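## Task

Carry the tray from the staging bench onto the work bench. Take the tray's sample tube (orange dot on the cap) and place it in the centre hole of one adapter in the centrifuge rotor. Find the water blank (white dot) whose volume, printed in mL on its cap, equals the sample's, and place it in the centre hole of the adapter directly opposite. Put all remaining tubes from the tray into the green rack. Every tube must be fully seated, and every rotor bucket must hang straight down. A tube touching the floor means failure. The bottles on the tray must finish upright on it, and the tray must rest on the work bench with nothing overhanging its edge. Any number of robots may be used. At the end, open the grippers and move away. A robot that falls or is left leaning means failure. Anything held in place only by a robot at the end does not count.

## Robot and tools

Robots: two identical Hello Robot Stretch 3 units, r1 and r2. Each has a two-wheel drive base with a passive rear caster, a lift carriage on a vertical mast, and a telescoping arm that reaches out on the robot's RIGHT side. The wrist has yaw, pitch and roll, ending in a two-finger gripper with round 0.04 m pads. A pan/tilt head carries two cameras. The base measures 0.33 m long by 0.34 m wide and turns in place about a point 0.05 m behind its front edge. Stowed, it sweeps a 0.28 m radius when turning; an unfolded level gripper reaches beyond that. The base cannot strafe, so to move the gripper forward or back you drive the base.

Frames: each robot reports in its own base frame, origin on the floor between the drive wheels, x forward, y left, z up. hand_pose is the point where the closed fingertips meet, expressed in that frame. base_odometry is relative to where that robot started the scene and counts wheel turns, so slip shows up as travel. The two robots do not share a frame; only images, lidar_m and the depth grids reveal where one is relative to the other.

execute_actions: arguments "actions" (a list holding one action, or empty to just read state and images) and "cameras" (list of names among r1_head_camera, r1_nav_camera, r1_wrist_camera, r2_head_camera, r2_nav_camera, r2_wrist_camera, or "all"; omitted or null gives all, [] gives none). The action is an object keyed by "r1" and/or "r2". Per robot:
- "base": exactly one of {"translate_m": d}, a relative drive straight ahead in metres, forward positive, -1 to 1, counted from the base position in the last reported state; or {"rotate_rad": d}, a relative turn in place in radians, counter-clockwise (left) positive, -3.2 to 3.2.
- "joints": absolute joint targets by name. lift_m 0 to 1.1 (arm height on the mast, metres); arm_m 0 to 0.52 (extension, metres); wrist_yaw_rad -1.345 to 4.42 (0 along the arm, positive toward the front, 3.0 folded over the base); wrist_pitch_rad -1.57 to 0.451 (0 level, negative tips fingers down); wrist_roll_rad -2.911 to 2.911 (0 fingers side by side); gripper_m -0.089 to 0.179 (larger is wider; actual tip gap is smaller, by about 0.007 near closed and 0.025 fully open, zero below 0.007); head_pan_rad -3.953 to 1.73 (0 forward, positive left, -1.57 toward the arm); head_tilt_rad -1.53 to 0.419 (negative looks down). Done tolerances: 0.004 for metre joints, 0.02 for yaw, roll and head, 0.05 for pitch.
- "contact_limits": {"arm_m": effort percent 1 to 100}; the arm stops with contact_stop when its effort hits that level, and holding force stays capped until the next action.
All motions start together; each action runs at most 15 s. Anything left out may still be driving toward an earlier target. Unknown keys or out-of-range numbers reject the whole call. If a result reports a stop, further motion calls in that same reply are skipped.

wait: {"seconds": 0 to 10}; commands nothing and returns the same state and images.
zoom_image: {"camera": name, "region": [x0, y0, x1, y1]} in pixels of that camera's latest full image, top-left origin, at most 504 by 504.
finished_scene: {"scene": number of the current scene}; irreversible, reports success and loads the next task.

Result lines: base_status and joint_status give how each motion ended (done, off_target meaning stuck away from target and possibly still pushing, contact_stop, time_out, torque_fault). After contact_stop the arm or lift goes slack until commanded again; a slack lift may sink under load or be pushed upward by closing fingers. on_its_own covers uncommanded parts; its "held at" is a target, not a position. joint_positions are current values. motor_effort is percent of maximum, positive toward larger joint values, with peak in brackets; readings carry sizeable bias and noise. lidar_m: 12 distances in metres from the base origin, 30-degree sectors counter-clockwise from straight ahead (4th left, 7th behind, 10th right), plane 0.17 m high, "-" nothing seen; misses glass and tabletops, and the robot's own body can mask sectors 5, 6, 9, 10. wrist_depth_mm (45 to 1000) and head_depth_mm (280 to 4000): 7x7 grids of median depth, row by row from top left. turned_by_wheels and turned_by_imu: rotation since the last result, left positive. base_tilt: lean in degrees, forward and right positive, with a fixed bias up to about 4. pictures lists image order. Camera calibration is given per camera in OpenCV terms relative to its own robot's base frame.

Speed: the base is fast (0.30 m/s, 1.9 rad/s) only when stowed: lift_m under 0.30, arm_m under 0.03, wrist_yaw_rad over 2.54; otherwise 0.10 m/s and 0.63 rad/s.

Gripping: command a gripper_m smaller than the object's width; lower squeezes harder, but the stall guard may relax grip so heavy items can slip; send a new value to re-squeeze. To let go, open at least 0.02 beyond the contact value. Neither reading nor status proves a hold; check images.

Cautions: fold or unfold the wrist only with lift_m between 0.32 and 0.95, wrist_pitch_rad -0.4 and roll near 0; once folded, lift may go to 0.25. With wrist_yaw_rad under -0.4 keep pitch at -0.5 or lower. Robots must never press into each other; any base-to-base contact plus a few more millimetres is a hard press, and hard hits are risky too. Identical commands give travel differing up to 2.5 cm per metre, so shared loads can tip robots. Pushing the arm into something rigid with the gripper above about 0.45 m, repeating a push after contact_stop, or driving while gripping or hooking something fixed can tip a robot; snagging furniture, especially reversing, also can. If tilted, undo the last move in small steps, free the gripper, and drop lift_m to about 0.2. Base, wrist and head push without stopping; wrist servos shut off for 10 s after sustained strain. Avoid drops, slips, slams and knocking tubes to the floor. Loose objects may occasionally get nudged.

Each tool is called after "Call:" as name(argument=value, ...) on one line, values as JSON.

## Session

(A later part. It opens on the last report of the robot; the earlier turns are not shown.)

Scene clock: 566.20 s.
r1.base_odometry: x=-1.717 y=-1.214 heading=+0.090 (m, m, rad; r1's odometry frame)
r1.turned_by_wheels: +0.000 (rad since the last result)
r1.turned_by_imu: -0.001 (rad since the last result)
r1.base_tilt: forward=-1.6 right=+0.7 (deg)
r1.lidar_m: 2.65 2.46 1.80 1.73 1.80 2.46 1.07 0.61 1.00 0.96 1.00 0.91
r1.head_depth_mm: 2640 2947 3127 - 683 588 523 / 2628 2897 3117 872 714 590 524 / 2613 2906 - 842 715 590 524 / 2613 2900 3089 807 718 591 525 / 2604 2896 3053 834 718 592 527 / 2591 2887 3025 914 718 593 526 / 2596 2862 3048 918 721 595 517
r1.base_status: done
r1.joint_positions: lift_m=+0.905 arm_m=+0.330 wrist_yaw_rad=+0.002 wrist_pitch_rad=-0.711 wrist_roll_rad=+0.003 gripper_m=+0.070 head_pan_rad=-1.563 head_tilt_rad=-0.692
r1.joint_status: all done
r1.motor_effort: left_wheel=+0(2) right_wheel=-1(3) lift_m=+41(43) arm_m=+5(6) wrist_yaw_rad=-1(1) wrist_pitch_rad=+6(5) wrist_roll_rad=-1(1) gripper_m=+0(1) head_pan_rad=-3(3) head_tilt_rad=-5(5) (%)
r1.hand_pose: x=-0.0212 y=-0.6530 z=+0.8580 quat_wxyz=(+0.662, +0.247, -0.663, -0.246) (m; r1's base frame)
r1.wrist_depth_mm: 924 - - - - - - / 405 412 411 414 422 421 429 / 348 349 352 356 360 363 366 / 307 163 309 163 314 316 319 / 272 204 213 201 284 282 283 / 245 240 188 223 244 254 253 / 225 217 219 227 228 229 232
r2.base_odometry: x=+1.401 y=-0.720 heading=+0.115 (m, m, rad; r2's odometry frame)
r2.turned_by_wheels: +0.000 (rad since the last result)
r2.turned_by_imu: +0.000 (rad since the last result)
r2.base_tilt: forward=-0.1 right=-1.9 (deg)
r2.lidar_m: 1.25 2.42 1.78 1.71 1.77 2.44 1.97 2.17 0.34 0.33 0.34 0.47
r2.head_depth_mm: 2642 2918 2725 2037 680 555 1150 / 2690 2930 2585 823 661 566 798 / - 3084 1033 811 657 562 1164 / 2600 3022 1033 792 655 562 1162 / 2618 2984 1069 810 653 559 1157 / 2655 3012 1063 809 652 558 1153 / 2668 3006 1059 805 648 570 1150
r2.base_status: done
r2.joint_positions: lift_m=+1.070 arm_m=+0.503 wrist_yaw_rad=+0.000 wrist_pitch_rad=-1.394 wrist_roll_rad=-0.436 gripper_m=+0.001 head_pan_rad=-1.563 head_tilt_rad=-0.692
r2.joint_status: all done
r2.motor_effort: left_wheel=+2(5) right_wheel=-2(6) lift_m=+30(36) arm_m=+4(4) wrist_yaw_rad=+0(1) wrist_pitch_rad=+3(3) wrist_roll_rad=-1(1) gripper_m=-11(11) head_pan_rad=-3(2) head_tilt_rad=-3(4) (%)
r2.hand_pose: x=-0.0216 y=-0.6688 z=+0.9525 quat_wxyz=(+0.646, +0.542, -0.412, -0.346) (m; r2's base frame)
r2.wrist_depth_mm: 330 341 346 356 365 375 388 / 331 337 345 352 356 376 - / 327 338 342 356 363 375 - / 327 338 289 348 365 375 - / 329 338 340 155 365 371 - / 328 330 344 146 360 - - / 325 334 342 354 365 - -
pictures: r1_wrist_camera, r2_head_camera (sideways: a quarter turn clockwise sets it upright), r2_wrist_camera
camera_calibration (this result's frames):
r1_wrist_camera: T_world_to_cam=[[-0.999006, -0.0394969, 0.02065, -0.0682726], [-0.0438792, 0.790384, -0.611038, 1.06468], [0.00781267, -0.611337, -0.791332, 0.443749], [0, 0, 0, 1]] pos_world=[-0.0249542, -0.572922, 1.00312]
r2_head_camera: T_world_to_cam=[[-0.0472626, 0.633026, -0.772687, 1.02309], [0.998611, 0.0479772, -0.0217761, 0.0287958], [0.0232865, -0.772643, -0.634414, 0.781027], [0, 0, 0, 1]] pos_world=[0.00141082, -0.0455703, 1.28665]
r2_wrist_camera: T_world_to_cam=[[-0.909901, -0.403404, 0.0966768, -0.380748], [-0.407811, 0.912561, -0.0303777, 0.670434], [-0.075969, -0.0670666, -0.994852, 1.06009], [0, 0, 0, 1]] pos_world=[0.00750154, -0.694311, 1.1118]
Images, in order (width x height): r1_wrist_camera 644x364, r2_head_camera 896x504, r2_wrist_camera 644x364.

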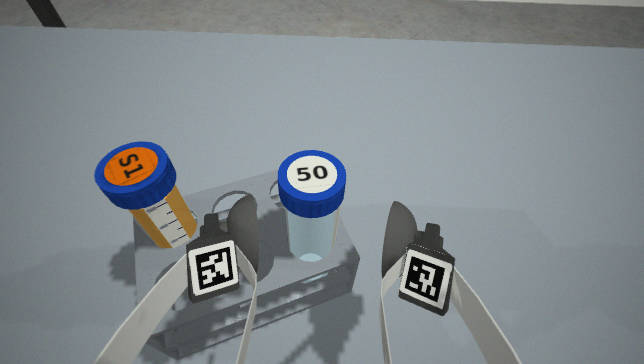

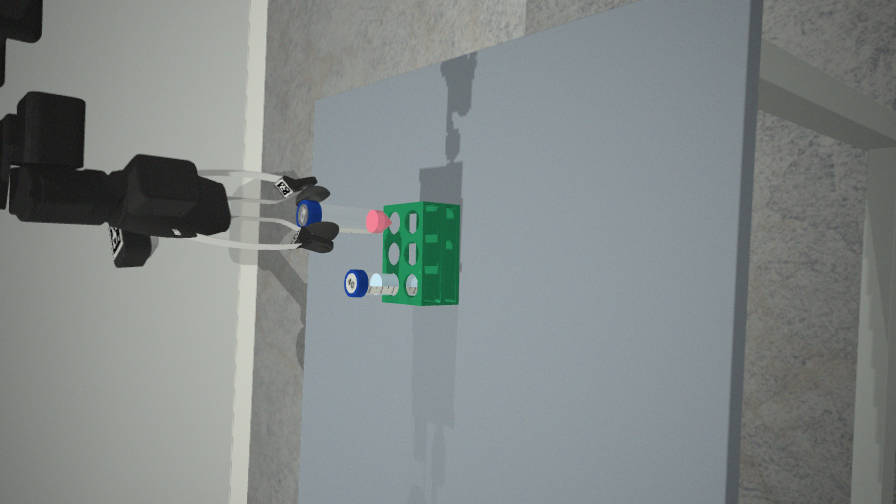

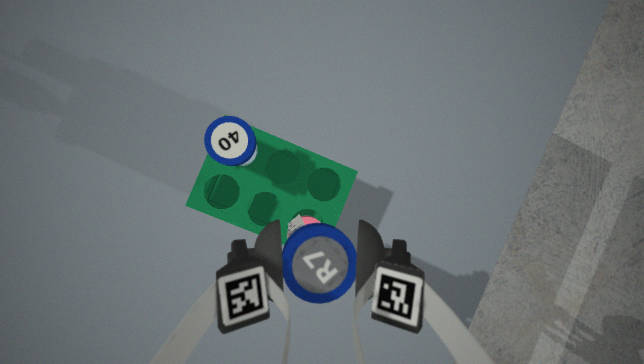

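Call:
execute_actions(actions=[{"r2":{"joints":{"lift_m":1.035}},"r1":{"joints":{"arm_m":0.345,"gripper_m":0.0}}}], cameras=["r2_wrist_camera","r2_head_camera","r1_wrist_camera"])

Call:
execute_actions(actions=[{"r2":{"joints":{"lift_m":0.992}},"r1":{"joints":{"lift_m":1.09}}}], cameras=["r2_wrist_camera","r2_head_camera","r1_wrist_camera"])

Scene clock: 571.20 s.
r1.base_odometry: x=-1.717 y=-1.214 heading=+0.090 (m, m, rad; r1's odometry frame)
r1.turned_by_wheels: +0.000 (rad since the last result)
r1.turned_by_imu: +0.000 (rad since the last result)
r1.base_tilt: forward=-1.6 right=+0.6 (deg)
r1.lidar_m: 2.66 2.45 1.80 1.73 1.80 2.47 1.07 0.61 0.99 0.95 0.99 0.91
r1.head_depth_mm: 2623 2932 3154 - 682 589 523 / 2614 2923 - 873 714 590 524 / 2602 2906 - 874 717 591 525 / 2585 2913 3058 804 718 590 526 / 2577 2898 3064 817 719 591 526 / 2570 2853 3091 917 719 593 528 / 2580 2829 3036 917 722 594 517
r1.base_status: not commanded
r1.joint_positions: lift_m=+0.905 arm_m=+0.345 wrist_yaw_rad=+0.002 wrist_pitch_rad=-0.715 wrist_roll_rad=+0.003 gripper_m=+0.001 head_pan_rad=-1.563 head_tilt_rad=-0.692
r1.joint_status: all done
r1.motor_effort: left_wheel=+0(0) right_wheel=-1(1) lift_m=+41(41) arm_m=+5(5) wrist_yaw_rad=-1(1) wrist_pitch_rad=+8(8) wrist_roll_rad=-1(1) gripper_m=-12(87) head_pan_rad=-2(3) head_tilt_rad=-4(7) (%)
r1.hand_pose: x=-0.0212 y=-0.6672 z=+0.8572 quat_wxyz=(+0.662, +0.248, -0.663, -0.248) (m; r1's base frame)
r1.wrist_depth_mm: 898 - - - - - - / 403 403 407 416 418 419 425 / 347 346 350 352 358 362 361 / 304 156 310 161 313 313 319 / 271 176 215 164 280 279 280 / 245 224 191 192 250 250 253 / 223 221 199 226 227 230 229
r2.base_odometry: x=+1.401 y=-0.720 heading=+0.115 (m, m, rad; r2's odometry frame)
r2.turned_by_wheels: +0.000 (rad since the last result)
r2.turned_by_imu: +0.000 (rad since the last result)
r2.base_tilt: forward=-0.1 right=-2.0 (deg)
r2.lidar_m: 1.25 2.43 1.77 1.71 1.77 2.44 1.97 2.17 0.34 0.33 0.34 0.46
r2.head_depth_mm: - 2924 2700 2041 682 554 1150 / 2652 2959 2579 822 660 564 799 / - 2909 1086 811 656 564 1162 / 2627 3022 1085 789 655 561 1159 / 2658 2963 1070 811 653 559 1154 / 2618 2993 1064 809 651 559 1159 / 2663 3003 1062 803 649 568 1148
r2.base_status: not commanded
r2.joint_positions: lift_m=+1.035 arm_m=+0.503 wrist_yaw_rad=+0.000 wrist_pitch_rad=-1.394 wrist_roll_rad=-0.436 gripper_m=+0.001 head_pan_rad=-1.563 head_tilt_rad=-0.692
r2.joint_status: all done
r2.motor_effort: left_wheel=+3(3) right_wheel=-2(2) lift_m=+30(31) arm_m=+4(4) wrist_yaw_rad=+0(0) wrist_pitch_rad=+3(3) wrist_roll_rad=-1(1) gripper_m=-11(11) head_pan_rad=-2(2) head_tilt_rad=-4(3) (%)
r2.hand_pose: x=-0.0216 y=-0.6688 z=+0.9175 quat_wxyz=(+0.646, +0.542, -0.412, -0.346) (m; r2's base frame)
r2.wrist_depth_mm: 301 307 314 320 331 334 346 / 299 303 313 322 329 341 346 / 293 302 194 319 327 339 - / 298 302 253 261 322 334 - / 292 301 308 155 328 334 - / 294 304 305 145 327 332 - / 295 301 307 320 324 - -
pictures: r1_wrist_camera, r2_head_camera (sideways: a quarter turn clockwise sets it upright), r2_wrist_camera
camera_calibration (this result's frames):
r1_wrist_camera: T_world_to_cam=[[-0.999003, -0.0396329, 0.020532, -0.0688066], [-0.0439497, 0.793081, -0.607529, 1.07419], [0.00779458, -0.607826, -0.794032, 0.439121], [0, 0, 0, 1]] pos_world=[-0.0249506, -0.587735, 1.00269]
r2_head_camera: T_world_to_cam=[[-0.0472624, 0.633026, -0.772687, 1.02309], [0.998611, 0.0479769, -0.0217761, 0.0287958], [0.0232862, -0.772643, -0.634414, 0.781027], [0, 0, 0, 1]] pos_world=[0.00141081, -0.0455703, 1.28665]
r2_wrist_camera: T_world_to_cam=[[-0.9099, -0.403404, 0.0966768, -0.377364], [-0.407811, 0.912561, -0.0303777, 0.669371], [-0.075969, -0.0670666, -0.994852, 1.02527], [0, 0, 0, 1]] pos_world=[0.00750154, -0.694311, 1.07681]
Images, in order (width x height): r1_wrist_camera 644x364, r2_head_camera 896x504, r2_wrist_camera 644x364.

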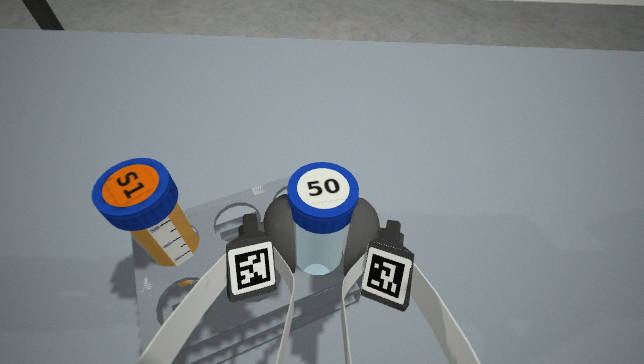

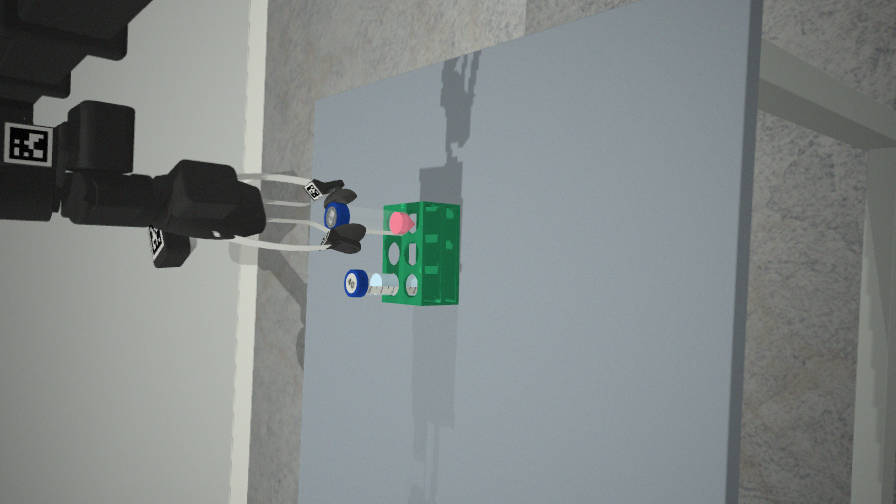

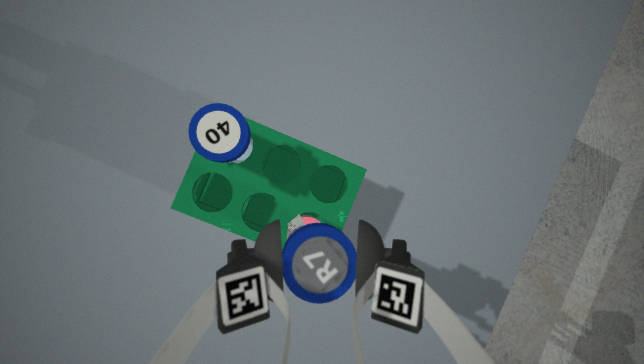

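Scene clock: 573.70 s.
r1.base_odometry: x=-1.717 y=-1.214 heading=+0.090 (m, m, rad; r1's odometry frame)
r1.turned_by_wheels: +0.000 (rad since the last result)
r1.turned_by_imu: +0.000 (rad since the last result)
r1.base_tilt: forward=-1.9 right=+0.5 (deg)
r1.lidar_m: 2.66 2.46 1.80 1.73 1.80 2.46 1.07 0.61 0.99 0.96 1.00 0.91
r1.head_depth_mm: 2662 2918 3005 905 713 588 523 / 2612 2930 3039 906 715 588 524 / - 2934 3016 906 714 590 524 / - - 1077 838 716 590 525 / 2603 2877 3061 815 718 591 526 / 2592 2862 3049 914 718 592 528 / 2573 2902 3026 915 720 594 517
r1.base_status: not commanded
r1.joint_positions: lift_m=+1.090 arm_m=+0.345 wrist_yaw_rad=+0.002 wrist_pitch_rad=-0.716 wrist_roll_rad=+0.003 gripper_m=+0.001 head_pan_rad=-1.563 head_tilt_rad=-0.692
r1.joint_status: all done
r1.motor_effort: left_wheel=+0(0) right_wheel=-1(2) lift_m=+42(43) arm_m=+4(5) wrist_yaw_rad=-1(1) wrist_pitch_rad=+8(8) wrist_roll_rad=-1(1) gripper_m=-10(10) head_pan_rad=-2(2) head_tilt_rad=-5(6) (%)
r1.hand_pose: x=-0.0212 y=-0.6671 z=+1.0421 quat_wxyz=(+0.662, +0.248, -0.663, -0.248) (m; r1's base frame)
r1.wrist_depth_mm: - - - - - - - / - - - - - - - / 611 612 618 - - - - / 530 537 541 162 552 548 543 / 475 479 488 163 497 488 486 / 429 430 408 359 441 438 447 / 393 396 347 379 401 402 402
r2.base_odometry: x=+1.401 y=-0.720 heading=+0.115 (m, m, rad; r2's odometry frame)
r2.turned_by_wheels: +0.000 (rad since the last result)
r2.turned_by_imu: +0.000 (rad since the last result)
r2.base_tilt: forward=+0.1 right=-2.1 (deg)
r2.lidar_m: 1.26 2.42 1.78 1.71 1.77 2.43 1.97 2.17 0.34 0.33 0.34 0.46
r2.head_depth_mm: 2539 - 2743 2033 682 555 1147 / 2491 3006 2576 824 661 564 800 / 2539 2987 1062 809 658 563 1161 / 2631 2902 1080 789 656 561 1158 / 2632 3010 1071 810 653 560 1160 / 2636 3006 1062 807 650 559 1161 / 2658 3018 1060 805 649 570 1151
r2.base_status: not commanded
r2.joint_positions: lift_m=+0.992 arm_m=+0.503 wrist_yaw_rad=+0.000 wrist_pitch_rad=-1.394 wrist_roll_rad=-0.436 gripper_m=+0.001 head_pan_rad=-1.563 head_tilt_rad=-0.692
r2.joint_status: all done
r2.motor_effort: left_wheel=+2(3) right_wheel=-2(2) lift_m=+30(31) arm_m=+4(4) wrist_yaw_rad=+1(0) wrist_pitch_rad=+3(3) wrist_roll_rad=-1(1) gripper_m=-11(11) head_pan_rad=-3(2) head_tilt_rad=-2(3) (%)
r2.hand_pose: x=-0.0216 y=-0.6689 z=+0.8745 quat_wxyz=(+0.647, +0.541, -0.412, -0.345) (m; r2's base frame)
r2.wrist_depth_mm: 260 264 273 278 288 294 303 / 261 262 269 275 289 292 300 / 257 261 154 275 285 291 303 / 257 259 213 217 282 291 - / 255 260 244 184 283 291 - / 256 258 262 146 287 293 - / 257 260 266 275 279 290 -
pictures: r1_wrist_camera, r2_head_camera (sideways: a quarter turn clockwise sets it upright), r2_wrist_camera
camera_calibration (this result's frames):
r1_wrist_camera: T_world_to_cam=[[-0.999003, -0.039637, 0.0205177, -0.0725899], [-0.0439472, 0.793308, -0.607233, 1.18633], [0.00779204, -0.607529, -0.794259, 0.586419], [0, 0, 0, 1]] pos_world=[-0.024951, -0.587738, 1.18764]
r2_head_camera: T_world_to_cam=[[-0.0472625, 0.633026, -0.772687, 1.02309], [0.998611, 0.0479771, -0.0217761, 0.0287958], [0.0232864, -0.772643, -0.634414, 0.781027], [0, 0, 0, 1]] pos_world=[0.00141082, -0.0455703, 1.28665]
r2_wrist_camera: T_world_to_cam=[[-0.909901, -0.403341, 0.096936, -0.37346], [-0.40781, 0.912542, -0.0309635, 0.668716], [-0.0759693, -0.0677052, -0.994809, 0.982021], [0, 0, 0, 1]] pos_world=[0.0075015, -0.694375, 1.03383]
Images, in order (width x height): r1_wrist_camera 644x364, r2_head_camera 896x504, r2_wrist_camera 644x364.

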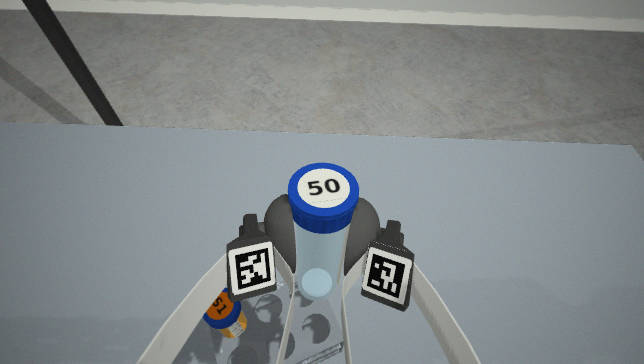

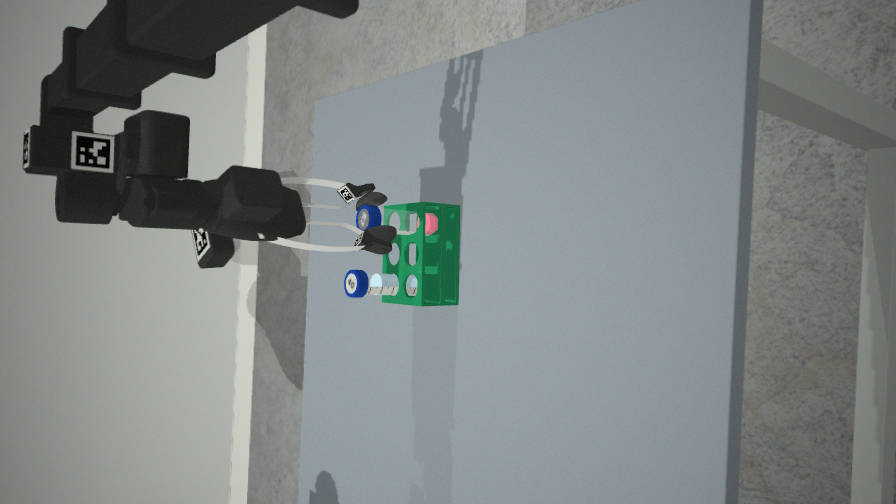

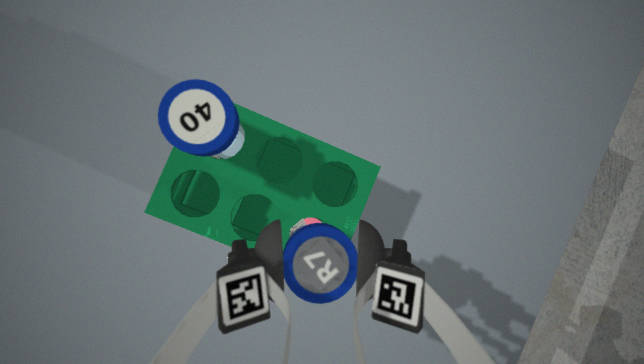

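Inserted. Release; r1 heads to the centrifuge.

Call:
execute_actions(actions=[{"r2":{"joints":{"gripper_m":0.06}},"r1":{"base":{"translate_m":-0.45},"joints":{"arm_m":0.02,"head_pan_rad":-2.0}}}], cameras=[])

Call:
execute_actions(actions=[{"r2":{"joints":{"lift_m":1.08}}}], cameras=["r2_head_camera","r1_head_camera","r1_nav_camera"])

Scene clock: 582.63 s.
r1.base_odometry: x=-2.165 y=-1.254 heading=+0.090 (m, m, rad; r1's odometry frame)
r1.turned_by_wheels: +0.000 (rad since the last result)
r1.turned_by_imu: -0.002 (rad since the last result)
r1.base_tilt: forward=-1.7 right=+0.5 (deg)
r1.lidar_m: 1.35 2.46 1.79 1.73 1.80 2.25 1.07 0.39 0.31 0.31 0.99 1.36
r1.head_depth_mm: - - 1163 890 667 705 824 / - - - - 737 788 739 / - 957 - - 917 826 845 / - - - - 973 911 1018 / - - - - 1108 592 526 / - - - - - 579 504 / - - - - - 566 506
r1.base_status: done
r1.joint_positions: lift_m=+1.090 arm_m=+0.020 wrist_yaw_rad=+0.002 wrist_pitch_rad=-0.716 wrist_roll_rad=+0.002 gripper_m=+0.001 head_pan_rad=-1.993 head_tilt_rad=-0.692
r1.joint_status: all done
r1.motor_effort: left_wheel=+0(4) right_wheel=+0(4) lift_m=+41(41) arm_m=-4(5) wrist_yaw_rad=-2(1) wrist_pitch_rad=+8(8) wrist_roll_rad=-1(1) gripper_m=-10(10) head_pan_rad=-3(26) head_tilt_rad=-5(5) (%)
r1.hand_pose: x=-0.0212 y=-0.3428 z=+1.0421 quat_wxyz=(+0.662, +0.248, -0.662, -0.248) (m; r1's base frame)
r1.wrist_depth_mm: - - - - - 663 608 / 713 707 720 733 - 668 651 / 574 613 621 629 - 659 633 / 537 536 538 163 845 649 530 / 483 481 486 163 747 638 457 / 433 432 427 421 678 624 424 / 394 393 401 401 409 589 420
r2.base_odometry: x=+1.401 y=-0.720 heading=+0.115 (m, m, rad; r2's odometry frame)
r2.turned_by_wheels: +0.000 (rad since the last result)
r2.turned_by_imu: +0.000 (rad since the last result)
r2.base_tilt: forward=-0.2 right=-2.0 (deg)
r2.lidar_m: 1.26 2.43 1.78 1.71 1.78 2.43 1.97 2.17 0.34 0.33 0.34 0.46
r2.head_depth_mm: 2524 - 2704 2037 683 555 1153 / 2524 3018 2570 826 660 564 797 / 2534 2991 1063 809 657 564 1163 / 2623 2920 1084 791 654 562 1158 / 2652 2938 1067 808 652 559 1158 / 2653 2978 1068 811 650 558 1156 / 2661 2979 1061 805 649 569 1152
r2.base_status: not commanded
r2.joint_positions: lift_m=+0.992 arm_m=+0.503 wrist_yaw_rad=+0.000 wrist_pitch_rad=-1.394 wrist_roll_rad=-0.436 gripper_m=+0.060 head_pan_rad=-1.563 head_tilt_rad=-0.692
r2.joint_status: all done
r2.motor_effort: left_wheel=+2(3) right_wheel=-2(2) lift_m=+30(30) arm_m=+4(4) wrist_yaw_rad=+0(0) wrist_pitch_rad=+3(3) wrist_roll_rad=+0(1) gripper_m=+1(81) head_pan_rad=-2(2) head_tilt_rad=-3(3) (%)
r2.hand_pose: x=-0.0216 y=-0.6689 z=+0.8745 quat_wxyz=(+0.647, +0.541, -0.412, -0.345) (m; r2's base frame)
r2.wrist_depth_mm: 256 263 270 277 283 292 299 / 258 262 269 277 286 292 302 / 256 262 153 276 285 290 301 / 258 260 212 221 283 290 - / 255 263 236 212 284 289 - / 255 263 - 272 - 292 - / 256 260 268 272 282 289 -
pictures: none
No camera images: the call's "cameras" was empty. Leave "cameras" out to get every camera's image.

Scene clock: 584.27 s.
r1.base_odometry: x=-2.165 y=-1.254 heading=+0.090 (m, m, rad; r1's odometry frame)
r1.turned_by_wheels: +0.000 (rad since the last result)
r1.turned_by_imu: +0.000 (rad since the last result)
r1.base_tilt: forward=-1.6 right=+0.6 (deg)
r1.lidar_m: 1.35 2.46 1.80 1.73 1.80 2.25 1.07 0.39 0.31 0.31 1.00 1.36
r1.head_depth_mm: - - 1165 889 670 707 823 / - - - - 735 786 733 / - 954 - - 916 827 842 / - - - - 974 911 1015 / - - - - 1101 592 526 / - - - - - 578 505 / - - - - - 566 505
r1.base_status: not commanded
r1.joint_positions: lift_m=+1.090 arm_m=+0.020 wrist_yaw_rad=+0.002 wrist_pitch_rad=-0.716 wrist_roll_rad=+0.002 gripper_m=+0.001 head_pan_rad=-1.993 head_tilt_rad=-0.692
r1.joint_status: not commanded
r1.motor_effort: left_wheel=+0(0) right_wheel=-1(0) lift_m=+42(41) arm_m=-4(4) wrist_yaw_rad=-1(1) wrist_pitch_rad=+8(8) wrist_roll_rad=-1(0) gripper_m=-11(11) head_pan_rad=-3(3) head_tilt_rad=-5(5) (%)
r1.hand_pose: x=-0.0212 y=-0.3428 z=+1.0421 quat_wxyz=(+0.662, +0.248, -0.662, -0.248) (m; r1's base frame)
r1.wrist_depth_mm: - - - - - 658 600 / 696 712 722 727 - 675 662 / 575 610 620 620 - 659 629 / 530 541 540 162 830 656 528 / 476 478 492 164 750 646 459 / 434 428 428 422 654 643 416 / 393 393 399 403 409 583 420
r2.base_odometry: x=+1.401 y=-0.720 heading=+0.115 (m, m, rad; r2's odometry frame)
r2.turned_by_wheels: +0.000 (rad since the last result)
r2.turned_by_imu: +0.000 (rad since the last result)
r2.base_tilt: forward=-0.1 right=-1.9 (deg)
r2.lidar_m: 1.25 2.42 1.78 1.71 1.77 2.44 1.97 2.17 0.34 0.33 0.34 0.47
r2.head_depth_mm: 2595 2905 2704 2039 682 553 1147 / 2650 2920 2599 824 661 565 800 / - 3043 1063 809 658 564 1163 / 2586 2968 1037 791 656 561 1158 / 2627 2954 1072 811 652 560 1157 / 2621 3005 1067 808 651 558 1152 / 2648 2989 1058 805 649 570 1152
r2.base_status: not commanded
r2.joint_positions: lift_m=+1.080 arm_m=+0.503 wrist_yaw_rad=+0.000 wrist_pitch_rad=-1.394 wrist_roll_rad=-0.436 gripper_m=+0.060 head_pan_rad=-1.563 head_tilt_rad=-0.692
r2.joint_status: all done
r2.motor_effort: left_wheel=+3(3) right_wheel=-2(2) lift_m=+46(47) arm_m=+4(4) wrist_yaw_rad=+1(0) wrist_pitch_rad=+3(3) wrist_roll_rad=-1(1) gripper_m=+1(1) head_pan_rad=-3(2) head_tilt_rad=-3(3) (%)
r2.hand_pose: x=-0.0216 y=-0.6689 z=+0.9620 quat_wxyz=(+0.647, +0.541, -0.412, -0.345) (m; r2's base frame)
r2.wrist_depth_mm: 341 349 356 364 376 389 - / 340 342 358 367 374 387 - / 339 346 350 363 378 384 - / 338 349 301 355 373 384 - / 333 343 351 358 377 - - / 334 343 - 363 - - - / 338 344 353 361 371 - -
pictures: r1_head_camera (sideways: a quarter turn clockwise sets it upright), r1_nav_camera (sideways: a quarter turn counterclockwise sets it upright), r2_head_camera (sideways: a quarter turn clockwise sets it upright)
camera_calibration (this result's frames):
r1_head_camera: T_world_to_cam=[[0.284525, 0.525572, -0.801761, 1.06306], [0.887542, -0.460542, 0.0130715, -0.0237255], [-0.362374, -0.715315, -0.597502, 0.739265], [0, 0, 0, 1]] pos_world=[-0.0135205, -0.0408353, 1.29435]
r1_nav_camera: T_world_to_cam=[[-0.226055, -0.577332, 0.784593, -0.983303], [-0.93364, 0.35817, -0.00544296, 0.0600315], [-0.277876, -0.733759, -0.619987, 0.76021], [0, 0, 0, 1]] pos_world=[0.0450116, -0.0313832, 1.24314]
r2_head_camera: T_world_to_cam=[[-0.0472625, 0.633026, -0.772687, 1.02309], [0.998611, 0.0479771, -0.0217761, 0.0287958], [0.0232864, -0.772643, -0.634414, 0.781027], [0, 0, 0, 1]] pos_world=[0.00141082, -0.0455703, 1.28665]
Images, in order (width x height): r1_head_camera 896x504, r1_nav_camera 672x504, r2_head_camera 896x504.

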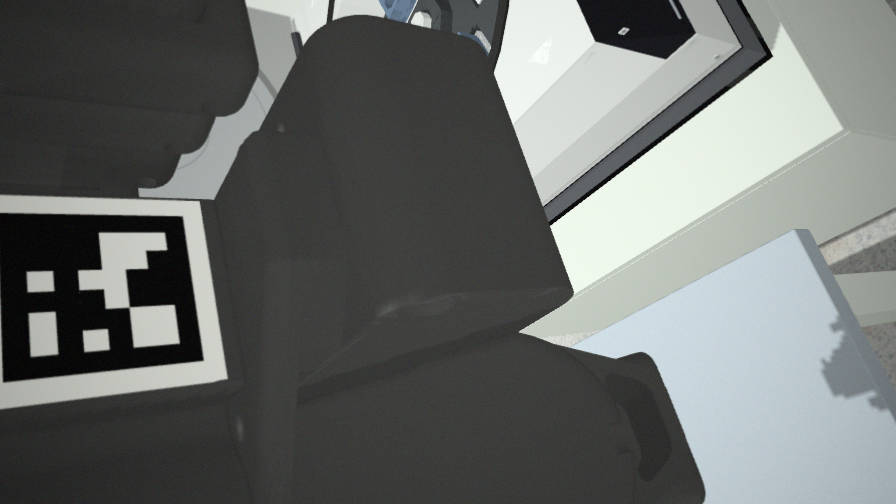

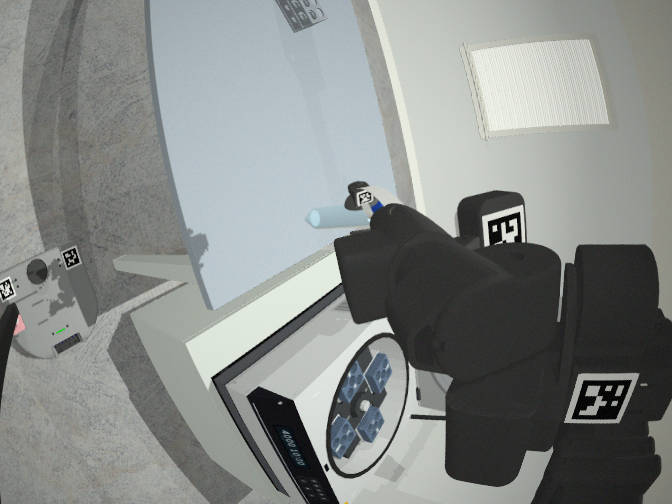

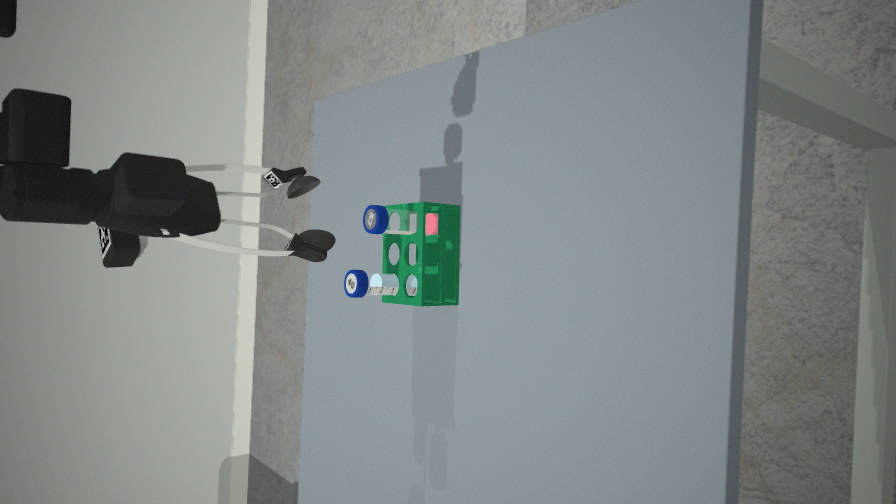

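Call:
execute_actions(actions=[{"r2":{"base":{"translate_m":-1},"joints":{"arm_m":0.1,"wrist_roll_rad":1.57,"wrist_pitch_rad":-1.2}},"r1":{"base":{"translate_m":-0.42},"joints":{"head_pan_rad":-1.57}}}], cameras=[])

Call:
execute_actions(actions=[{"r2":{"base":{"translate_m":-0.3}},"r1":{"joints":{"arm_m":0.15}}}], cameras=["r1_wrist_camera","r1_nav_camera"])

Scene clock: 599.30 s.
r1.base_odometry: x=-2.583 y=-1.292 heading=+0.091 (m, m, rad; r1's odometry frame)
r1.turned_by_wheels: +0.000 (rad since the last result)
r1.turned_by_imu: -0.003 (rad since the last result)
r1.base_tilt: forward=-1.6 right=+0.7 (deg)
r1.lidar_m: 1.76 2.45 1.80 1.74 1.80 1.82 1.75 0.39 0.28 0.27 0.28 0.43
r1.head_depth_mm: - - - - 679 540 558 / - - - - - 536 553 / - - - - - 531 550 / - - - 905 637 541 547 / 2490 2776 3037 2143 976 810 692 / 2579 2842 3058 2234 1701 1374 738 / 2570 2831 3062 1042 1655 1411 1228
r1.base_status: done
r1.joint_positions: lift_m=+1.090 arm_m=+0.020 wrist_yaw_rad=+0.002 wrist_pitch_rad=-0.716 wrist_roll_rad=+0.002 gripper_m=+0.001 head_pan_rad=-1.577 head_tilt_rad=-0.692
r1.joint_status: all done
r1.motor_effort: left_wheel=+0(4) right_wheel=-1(3) lift_m=+41(41) arm_m=-4(4) wrist_yaw_rad=-2(1) wrist_pitch_rad=+8(8) wrist_roll_rad=-1(0) gripper_m=-11(10) head_pan_rad=+3(26) head_tilt_rad=-6(6) (%)
r1.hand_pose: x=-0.0212 y=-0.3428 z=+1.0421 quat_wxyz=(+0.662, +0.248, -0.662, -0.248) (m; r1's base frame)
r1.wrist_depth_mm: - - - 638 617 614 - / 716 718 - 649 676 664 - / 614 619 - 616 639 643 - / 533 568 - 162 558 562 531 / 475 - - 164 497 496 481 / 430 - - 376 467 460 407 / 398 - 594 363 355 359 363
r2.base_odometry: x=+0.408 y=-0.835 heading=+0.115 (m, m, rad; r2's odometry frame)
r2.turned_by_wheels: +0.000 (rad since the last result)
r2.turned_by_imu: +0.002 (rad since the last result)
r2.base_tilt: forward=+0.0 right=-2.0 (deg)
r2.lidar_m: 1.28 2.42 1.78 1.72 1.78 2.44 1.26 1.00 1.35 3.04 1.24 0.85
r2.head_depth_mm: - - - 1882 1631 1363 1174 / - - - 1944 1628 1360 1165 / - - - - 1645 1355 1161 / 2616 2938 2960 1886 1618 1350 1161 / 2629 2974 2654 2013 1609 1346 1163 / 2645 2988 2616 1982 1606 1340 1155 / 2684 2994 2592 1988 1599 1339 1152
r2.base_status: done
r2.joint_positions: lift_m=+1.080 arm_m=+0.100 wrist_yaw_rad=+0.000 wrist_pitch_rad=-1.207 wrist_roll_rad=+1.567 gripper_m=+0.060 head_pan_rad=-1.563 head_tilt_rad=-0.692
r2.joint_status: all done
r2.motor_effort: left_wheel=+3(4) right_wheel=-2(7) lift_m=+45(45) arm_m=-4(5) wrist_yaw_rad=+0(0) wrist_pitch_rad=+4(6) wrist_roll_rad=+1(4) gripper_m=+1(1) head_pan_rad=-2(2) head_tilt_rad=-3(4) (%)
r2.hand_pose: x=-0.0215 y=-0.3138 z=+0.9703 quat_wxyz=(+0.002, +0.001, -0.823, -0.568) (m; r2's base frame)
r2.wrist_depth_mm: - - - - - 940 866 / - - - - - 956 888 / - - - - - - - / - - - - - - 894 / - - - - - - 924 / - - - - - - 921 / - - - - - - 942
pictures: none
No camera images: the call's "cameras" was empty. Leave "cameras" out to get every camera's image.

Scene clock: 603.37 s.
r1.base_odometry: x=-2.583 y=-1.292 heading=+0.091 (m, m, rad; r1's odometry frame)
r1.turned_by_wheels: +0.000 (rad since the last result)
r1.turned_by_imu: +0.000 (rad since the last result)
r1.base_tilt: forward=-1.6 right=+0.6 (deg)
r1.lidar_m: 1.76 2.46 1.80 1.73 1.80 1.82 1.75 0.39 0.28 0.27 0.28 0.43
r1.head_depth_mm: - - 935 910 735 539 556 / - - 929 889 731 539 553 / - - 927 908 716 541 551 / - - - 815 656 541 548 / 2470 2776 2982 2134 977 809 690 / 2600 2870 3023 2233 1702 1373 738 / 2542 2872 2999 1037 1661 1410 1231
r1.base_status: not commanded
r1.joint_positions: lift_m=+1.090 arm_m=+0.150 wrist_yaw_rad=+0.002 wrist_pitch_rad=-0.716 wrist_roll_rad=+0.002 gripper_m=+0.001 head_pan_rad=-1.577 head_tilt_rad=-0.692
r1.joint_status: all done
r1.motor_effort: left_wheel=+0(0) right_wheel=-2(1) lift_m=+42(42) arm_m=+4(5) wrist_yaw_rad=-1(1) wrist_pitch_rad=+8(8) wrist_roll_rad=-1(1) gripper_m=-9(11) head_pan_rad=+3(3) head_tilt_rad=-5(4) (%)
r1.hand_pose: x=-0.0212 y=-0.4721 z=+1.0421 quat_wxyz=(+0.662, +0.248, -0.662, -0.248) (m; r1's base frame)
r1.wrist_depth_mm: - - - 495 483 482 469 / 699 710 - 566 555 547 547 / 612 610 - 563 586 594 588 / 531 566 - 162 546 574 508 / 477 - - 163 508 493 473 / 430 - - 377 451 449 459 / 397 - 606 364 417 404 428
r2.base_odometry: x=+0.110 y=-0.870 heading=+0.115 (m, m, rad; r2's odometry frame)
r2.turned_by_wheels: +0.000 (rad since the last result)
r2.turned_by_imu: +0.001 (rad since the last result)
r2.base_tilt: forward=-0.1 right=-2.0 (deg)
r2.lidar_m: 1.27 2.43 1.78 1.71 1.78 2.45 1.25 0.72 1.16 3.03 3.17 1.13
r2.head_depth_mm: - - - 1874 1631 1367 1168 / - - - 1944 1625 1362 1167 / - - - - 1641 1348 1167 / 2609 2955 2929 1880 1621 1352 1160 / 2634 2992 2629 2007 1610 1342 1158 / 2618 2961 2632 1981 1616 1340 1145 / 2681 3027 2608 1984 1595 1333 1154
r2.base_status: done
r2.joint_positions: lift_m=+1.080 arm_m=+0.100 wrist_yaw_rad=+0.000 wrist_pitch_rad=-1.207 wrist_roll_rad=+1.567 gripper_m=+0.060 head_pan_rad=-1.563 head_tilt_rad=-0.692
r2.joint_status: not commanded
r2.motor_effort: left_wheel=+2(5) right_wheel=-1(5) lift_m=+45(45) arm_m=-4(4) wrist_yaw_rad=+0(0) wrist_pitch_rad=+4(4) wrist_roll_rad=+2(2) gripper_m=+0(1) head_pan_rad=-3(2) head_tilt_rad=-3(3) (%)
r2.hand_pose: x=-0.0215 y=-0.3138 z=+0.9703 quat_wxyz=(+0.002, +0.001, -0.823, -0.568) (m; r2's base frame)
r2.wrist_depth_mm: - - - - - 953 869 / - - - - - 984 878 / - - - - - - - / - - - - - - 891 / - - - - - - 938 / - - - - - - 924 / - - - - - - 994
pictures: r1_nav_camera (sideways: a quarter turn counterclockwise sets it upright), r1_wrist_camera
camera_calibration (this result's frames):
r1_nav_camera: T_world_to_cam=[[0.0264686, -0.619445, 0.784593, -0.984843], [-0.998756, -0.0495704, -0.00544296, 0.0604287], [0.0422642, -0.783473, -0.619987, 0.758257], [0, 0, 0, 1]] pos_world=[0.0543738, -0.0129868, 1.24314]
r1_wrist_camera: T_world_to_cam=[[-0.998961, -0.0402859, 0.0213127, -0.0660021], [-0.0449457, 0.793284, -0.607191, 1.03156], [0.00755419, -0.607518, -0.79427, 0.704902], [0, 0, 0, 1]] pos_world=[-0.0248944, -0.392735, 1.18764]
Images, in order (width x height): r1_nav_camera 672x504, r1_wrist_camera 644x364.

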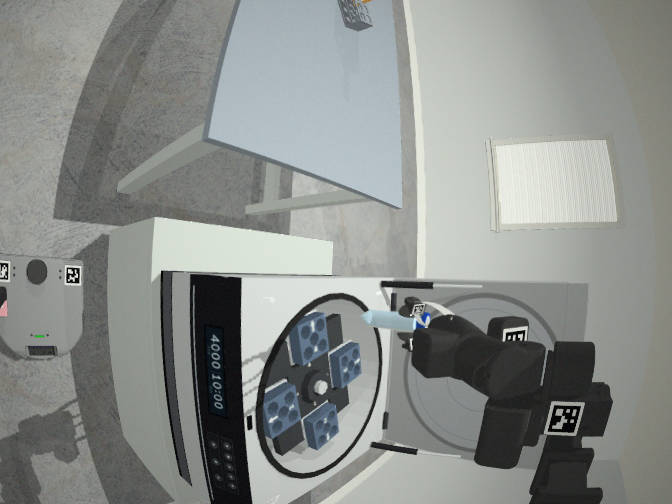

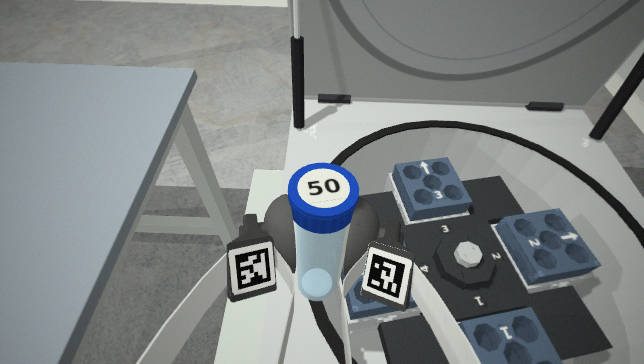

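Call:
execute_actions(actions=[{"r2":{"base":{"translate_m":-0.4}},"r1":{"base":{"translate_m":-0.17},"joints":{"arm_m":0.28,"lift_m":1.03}}}], cameras=["r1_wrist_camera","r1_nav_camera","r1_head_camera"])

Scene clock: 614.60 s.
r1.base_odometry: x=-2.752 y=-1.308 heading=+0.091 (m, m, rad; r1's odometry frame)
r1.turned_by_wheels: +0.000 (rad since the last result)
r1.turned_by_imu: -0.001 (rad since the last result)
r1.base_tilt: forward=-1.7 right=+0.5 (deg)
r1.lidar_m: 1.93 2.46 1.80 1.73 1.80 1.64 1.58 0.39 0.28 0.27 0.28 0.39
r1.head_depth_mm: 715 - 932 839 742 538 556 / 702 806 926 883 737 539 554 / 696 - 933 915 739 540 549 / 710 - - 862 735 541 548 / 709 793 892 904 720 541 544 / 706 787 872 844 721 544 540 / 716 2753 3032 2249 702 544 536
r1.base_status: done
r1.joint_positions: lift_m=+1.030 arm_m=+0.280 wrist_yaw_rad=+0.002 wrist_pitch_rad=-0.716 wrist_roll_rad=+0.002 gripper_m=+0.001 head_pan_rad=-1.577 head_tilt_rad=-0.692
r1.joint_status: all done
r1.motor_effort: left_wheel=+0(4) right_wheel=-1(4) lift_m=+29(35) arm_m=+4(4) wrist_yaw_rad=-1(1) wrist_pitch_rad=+8(8) wrist_roll_rad=+0(1) gripper_m=-11(10) head_pan_rad=+3(3) head_tilt_rad=-3(6) (%)
r1.hand_pose: x=-0.0213 y=-0.6021 z=+0.9825 quat_wxyz=(+0.662, +0.248, -0.662, -0.248) (m; r1's base frame)
r1.wrist_depth_mm: - 364 362 359 355 348 353 / - 434 417 409 406 406 - / 579 - 464 455 464 458 - / - 427 420 163 445 421 - / - 370 427 164 459 392 - / - 337 403 375 378 379 343 / - 309 346 346 350 358 311
r2.base_odometry: x=-0.288 y=-0.916 heading=+0.116 (m, m, rad; r2's odometry frame)
r2.turned_by_wheels: +0.000 (rad since the last result)
r2.turned_by_imu: +0.001 (rad since the last result)
r2.base_tilt: forward=-0.2 right=-2.1 (deg)
r2.lidar_m: 1.52 2.43 1.78 1.72 1.79 2.46 1.23 0.45 0.40 1.00 3.15 1.77
r2.head_depth_mm: - - - 771 725 1333 772 / - - - 1835 1545 1364 1164 / - - - - 1647 1356 1162 / 2614 2970 2958 1871 1616 1347 1159 / 2645 2960 2635 1996 1607 1347 1156 / 2662 3009 2638 1983 1607 1340 1159 / 2645 2989 2618 1985 1594 1338 1154
r2.base_status: done
r2.joint_positions: lift_m=+1.080 arm_m=+0.100 wrist_yaw_rad=+0.000 wrist_pitch_rad=-1.207 wrist_roll_rad=+1.567 gripper_m=+0.060 head_pan_rad=-1.563 head_tilt_rad=-0.692
r2.joint_status: not commanded
r2.motor_effort: left_wheel=+2(5) right_wheel=-2(5) lift_m=+45(45) arm_m=-4(4) wrist_yaw_rad=+0(0) wrist_pitch_rad=+4(4) wrist_roll_rad=+2(1) gripper_m=+1(1) head_pan_rad=-2(2) head_tilt_rad=-3(2) (%)
r2.hand_pose: x=-0.0215 y=-0.3138 z=+0.9703 quat_wxyz=(+0.002, +0.001, -0.823, -0.568) (m; r2's base frame)
r2.wrist_depth_mm: 487 451 422 - 850 972 897 / - - - - - - 871 / - - - - - - - / - - - - - - 872 / - - - - - - 946 / - - - - - - 968 / - - - - - - 949
pictures: r1_head_camera (sideways: a quarter turn clockwise sets it upright), r1_nav_camera (sideways: a quarter turn counterclockwise sets it upright), r1_wrist_camera
camera_calibration (this result's frames):
r1_head_camera: T_world_to_cam=[[0.0479167, 0.595721, -0.801761, 1.06451], [0.997948, -0.0626772, 0.0130715, -0.024399], [-0.0424651, -0.800742, -0.597502, 0.737313], [0, 0, 0, 1]] pos_world=[0.00465133, -0.0452812, 1.29435]
r1_nav_camera: T_world_to_cam=[[0.0264821, -0.619445, 0.784593, -0.984843], [-0.998755, -0.0495922, -0.00544296, 0.0604287], [0.0422813, -0.783472, -0.619987, 0.758257], [0, 0, 0, 1]] pos_world=[0.0543741, -0.0129858, 1.24314]
r1_wrist_camera: T_world_to_cam=[[-0.998963, -0.0402487, 0.0213007, -0.0699405], [-0.0449113, 0.793476, -0.606942, 1.09832], [0.00752706, -0.607269, -0.794461, 0.578961], [0, 0, 0, 1]] pos_world=[-0.0248987, -0.522722, 1.12807]
Images, in order (width x height): r1_head_camera 896x504, r1_nav_camera 672x504, r1_wrist_camera 644x364.

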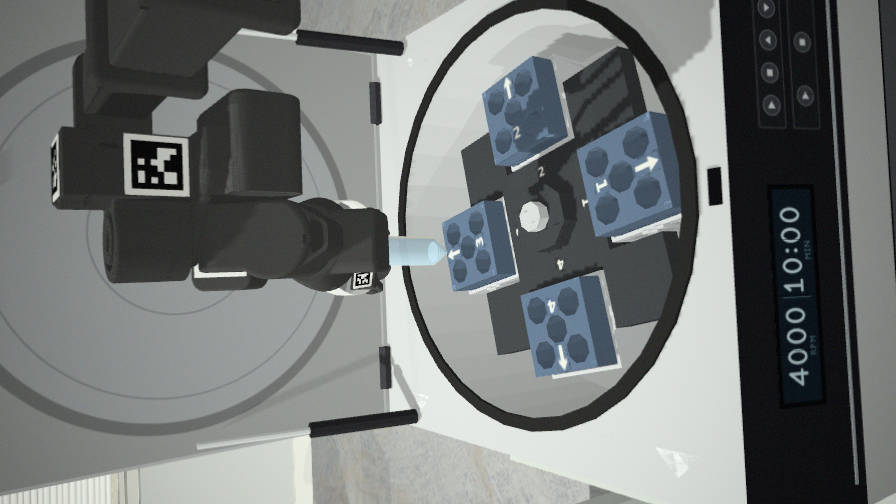

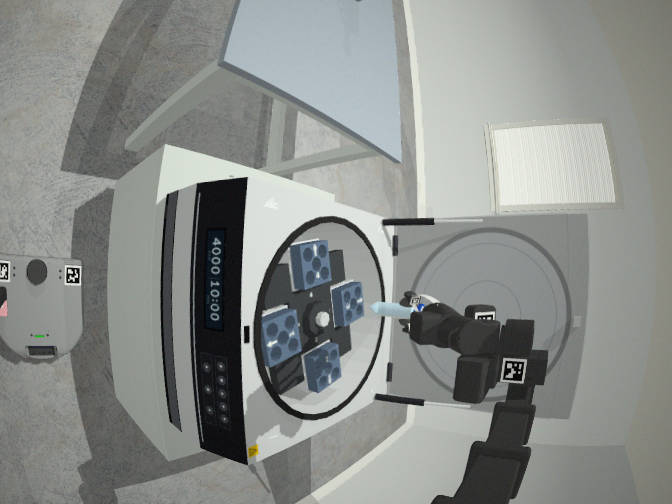

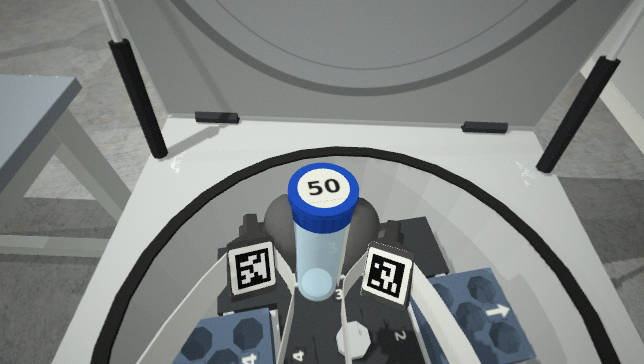

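Call:
execute_actions(actions=[{"r2":{"base":{"translate_m":-0.3}},"r1":{"base":{"translate_m":-0.012},"joints":{"arm_m":0.375,"lift_m":0.96}}}], cameras=["r1_wrist_camera","r1_nav_camera","r1_head_camera"])

Scene clock: 626.00 s.
r1.base_odometry: x=-2.764 y=-1.309 heading=+0.091 (m, m, rad; r1's odometry frame)
r1.turned_by_wheels: +0.000 (rad since the last result)
r1.turned_by_imu: -0.001 (rad since the last result)
r1.base_tilt: forward=-1.8 right=+0.7 (deg)
r1.lidar_m: 1.94 2.45 1.80 1.73 1.80 1.63 1.57 0.39 0.28 0.27 0.28 0.39
r1.head_depth_mm: 726 812 - 798 719 538 557 / 720 780 938 873 738 540 553 / 718 769 947 910 739 540 550 / 714 772 - 858 739 540 547 / 710 793 894 904 722 541 543 / 707 788 889 859 729 543 540 / 705 826 2944 2229 660 544 535
r1.base_status: done
r1.joint_positions: lift_m=+0.960 arm_m=+0.375 wrist_yaw_rad=+0.002 wrist_pitch_rad=-0.716 wrist_roll_rad=+0.002 gripper_m=+0.001 head_pan_rad=-1.577 head_tilt_rad=-0.692
r1.joint_status: all done
r1.motor_effort: left_wheel=+0(2) right_wheel=-1(4) lift_m=+29(30) arm_m=+5(4) wrist_yaw_rad=-1(1) wrist_pitch_rad=+8(8) wrist_roll_rad=-1(1) gripper_m=-10(10) head_pan_rad=+3(3) head_tilt_rad=-5(5) (%)
r1.hand_pose: x=-0.0213 y=-0.6971 z=+0.9125 quat_wxyz=(+0.662, +0.248, -0.662, -0.248) (m; r1's base frame)
r1.wrist_depth_mm: 277 268 264 261 261 257 254 / 417 311 307 303 300 297 293 / 559 349 348 350 351 351 358 / 594 318 319 162 336 326 322 / 296 286 325 164 359 302 294 / 254 290 324 288 324 332 268 / 238 299 290 284 294 314 264
r2.base_odometry: x=-0.586 y=-0.950 heading=+0.116 (m, m, rad; r2's odometry frame)
r2.turned_by_wheels: +0.000 (rad since the last result)
r2.turned_by_imu: +0.000 (rad since the last result)
r2.base_tilt: forward=-0.1 right=-2.0 (deg)
r2.lidar_m: 1.81 2.42 1.78 1.72 1.79 2.46 1.23 0.45 0.33 0.31 3.15 2.02
r2.head_depth_mm: - - - 760 664 553 1170 / - - - 795 661 552 1170 / - - - - 667 550 1166 / 2611 2954 2958 764 656 560 958 / 2629 2966 2647 1995 1516 587 1132 / 2633 2991 2634 1994 1604 1341 1160 / 2650 2968 2617 1986 1586 1335 1154
r2.base_status: done
r2.joint_positions: lift_m=+1.080 arm_m=+0.100 wrist_yaw_rad=+0.000 wrist_pitch_rad=-1.207 wrist_roll_rad=+1.567 gripper_m=+0.060 head_pan_rad=-1.563 head_tilt_rad=-0.692
r2.joint_status: not commanded
r2.motor_effort: left_wheel=+2(4) right_wheel=-1(5) lift_m=+45(45) arm_m=-4(4) wrist_yaw_rad=+0(1) wrist_pitch_rad=+4(4) wrist_roll_rad=+1(2) gripper_m=+0(1) head_pan_rad=-2(3) head_tilt_rad=-3(4) (%)
r2.hand_pose: x=-0.0215 y=-0.3138 z=+0.9703 quat_wxyz=(+0.002, +0.001, -0.823, -0.568) (m; r2's base frame)
r2.wrist_depth_mm: 446 436 396 360 342 945 858 / 484 447 400 363 349 - 886 / 508 459 407 370 349 - - / 529 464 417 378 367 - 885 / - 485 434 385 - - 918 / - - - - - - 907 / - - - - - - 965
pictures: r1_head_camera (sideways: a quarter turn clockwise sets it upright), r1_nav_camera (sideways: a quarter turn counterclockwise sets it upright), r1_wrist_camera
camera_calibration (this result's frames):
r1_head_camera: T_world_to_cam=[[0.0479094, 0.595722, -0.801761, 1.06451], [0.997949, -0.0626649, 0.0130715, -0.024399], [-0.0424553, -0.800742, -0.597502, 0.737313], [0, 0, 0, 1]] pos_world=[0.00465188, -0.0452812, 1.29435]
r1_nav_camera: T_world_to_cam=[[0.0264897, -0.619444, 0.784593, -0.984843], [-0.998754, -0.0496044, -0.00544296, 0.0604287], [0.0422909, -0.783472, -0.619987, 0.758257], [0, 0, 0, 1]] pos_world=[0.0543742, -0.0129852, 1.24314]
r1_wrist_camera: T_world_to_cam=[[-0.998964, -0.0402143, 0.0212991, -0.0722535], [-0.0448833, 0.7935, -0.606912, 1.1312], [0.0075057, -0.60724, -0.794483, 0.465704], [0, 0, 0, 1]] pos_world=[-0.0249022, -0.617718, 1.05807]
Images, in order (width x height): r1_head_camera 896x504, r1_nav_camera 672x504, r1_wrist_camera 644x364.

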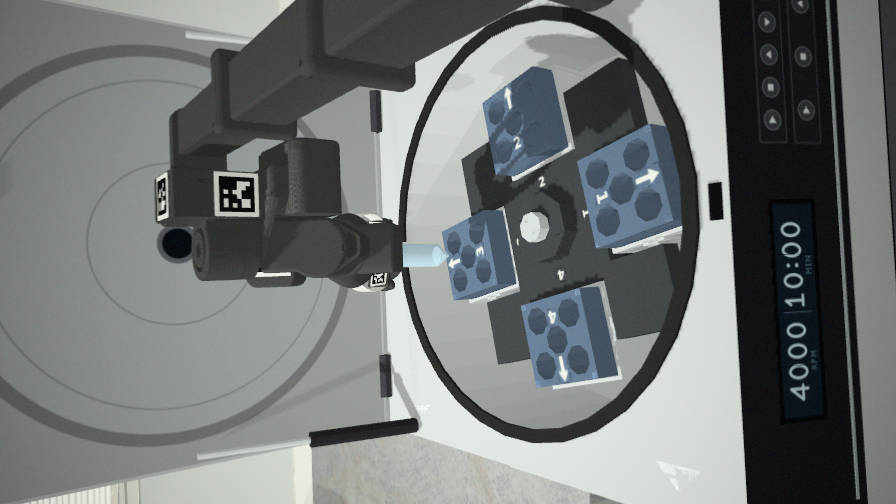

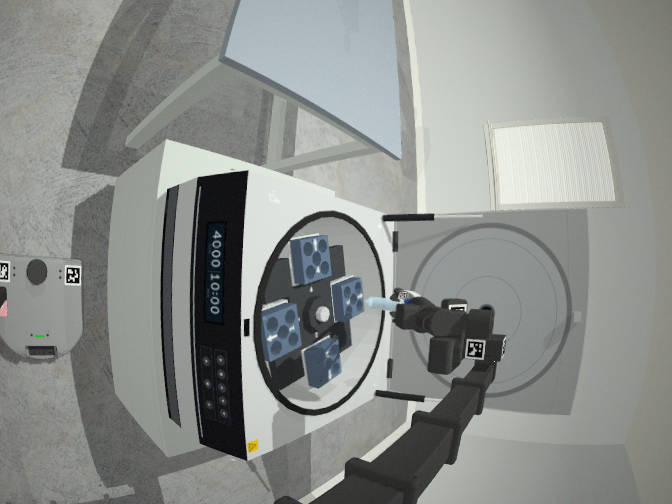

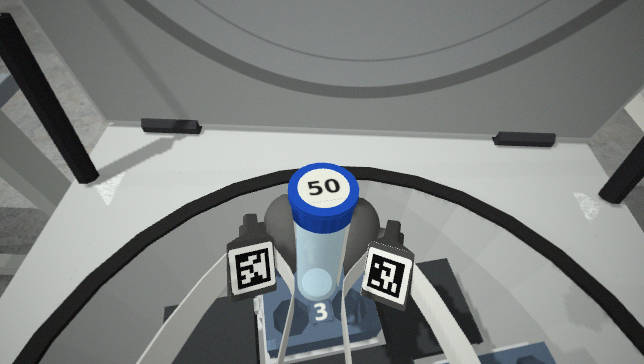

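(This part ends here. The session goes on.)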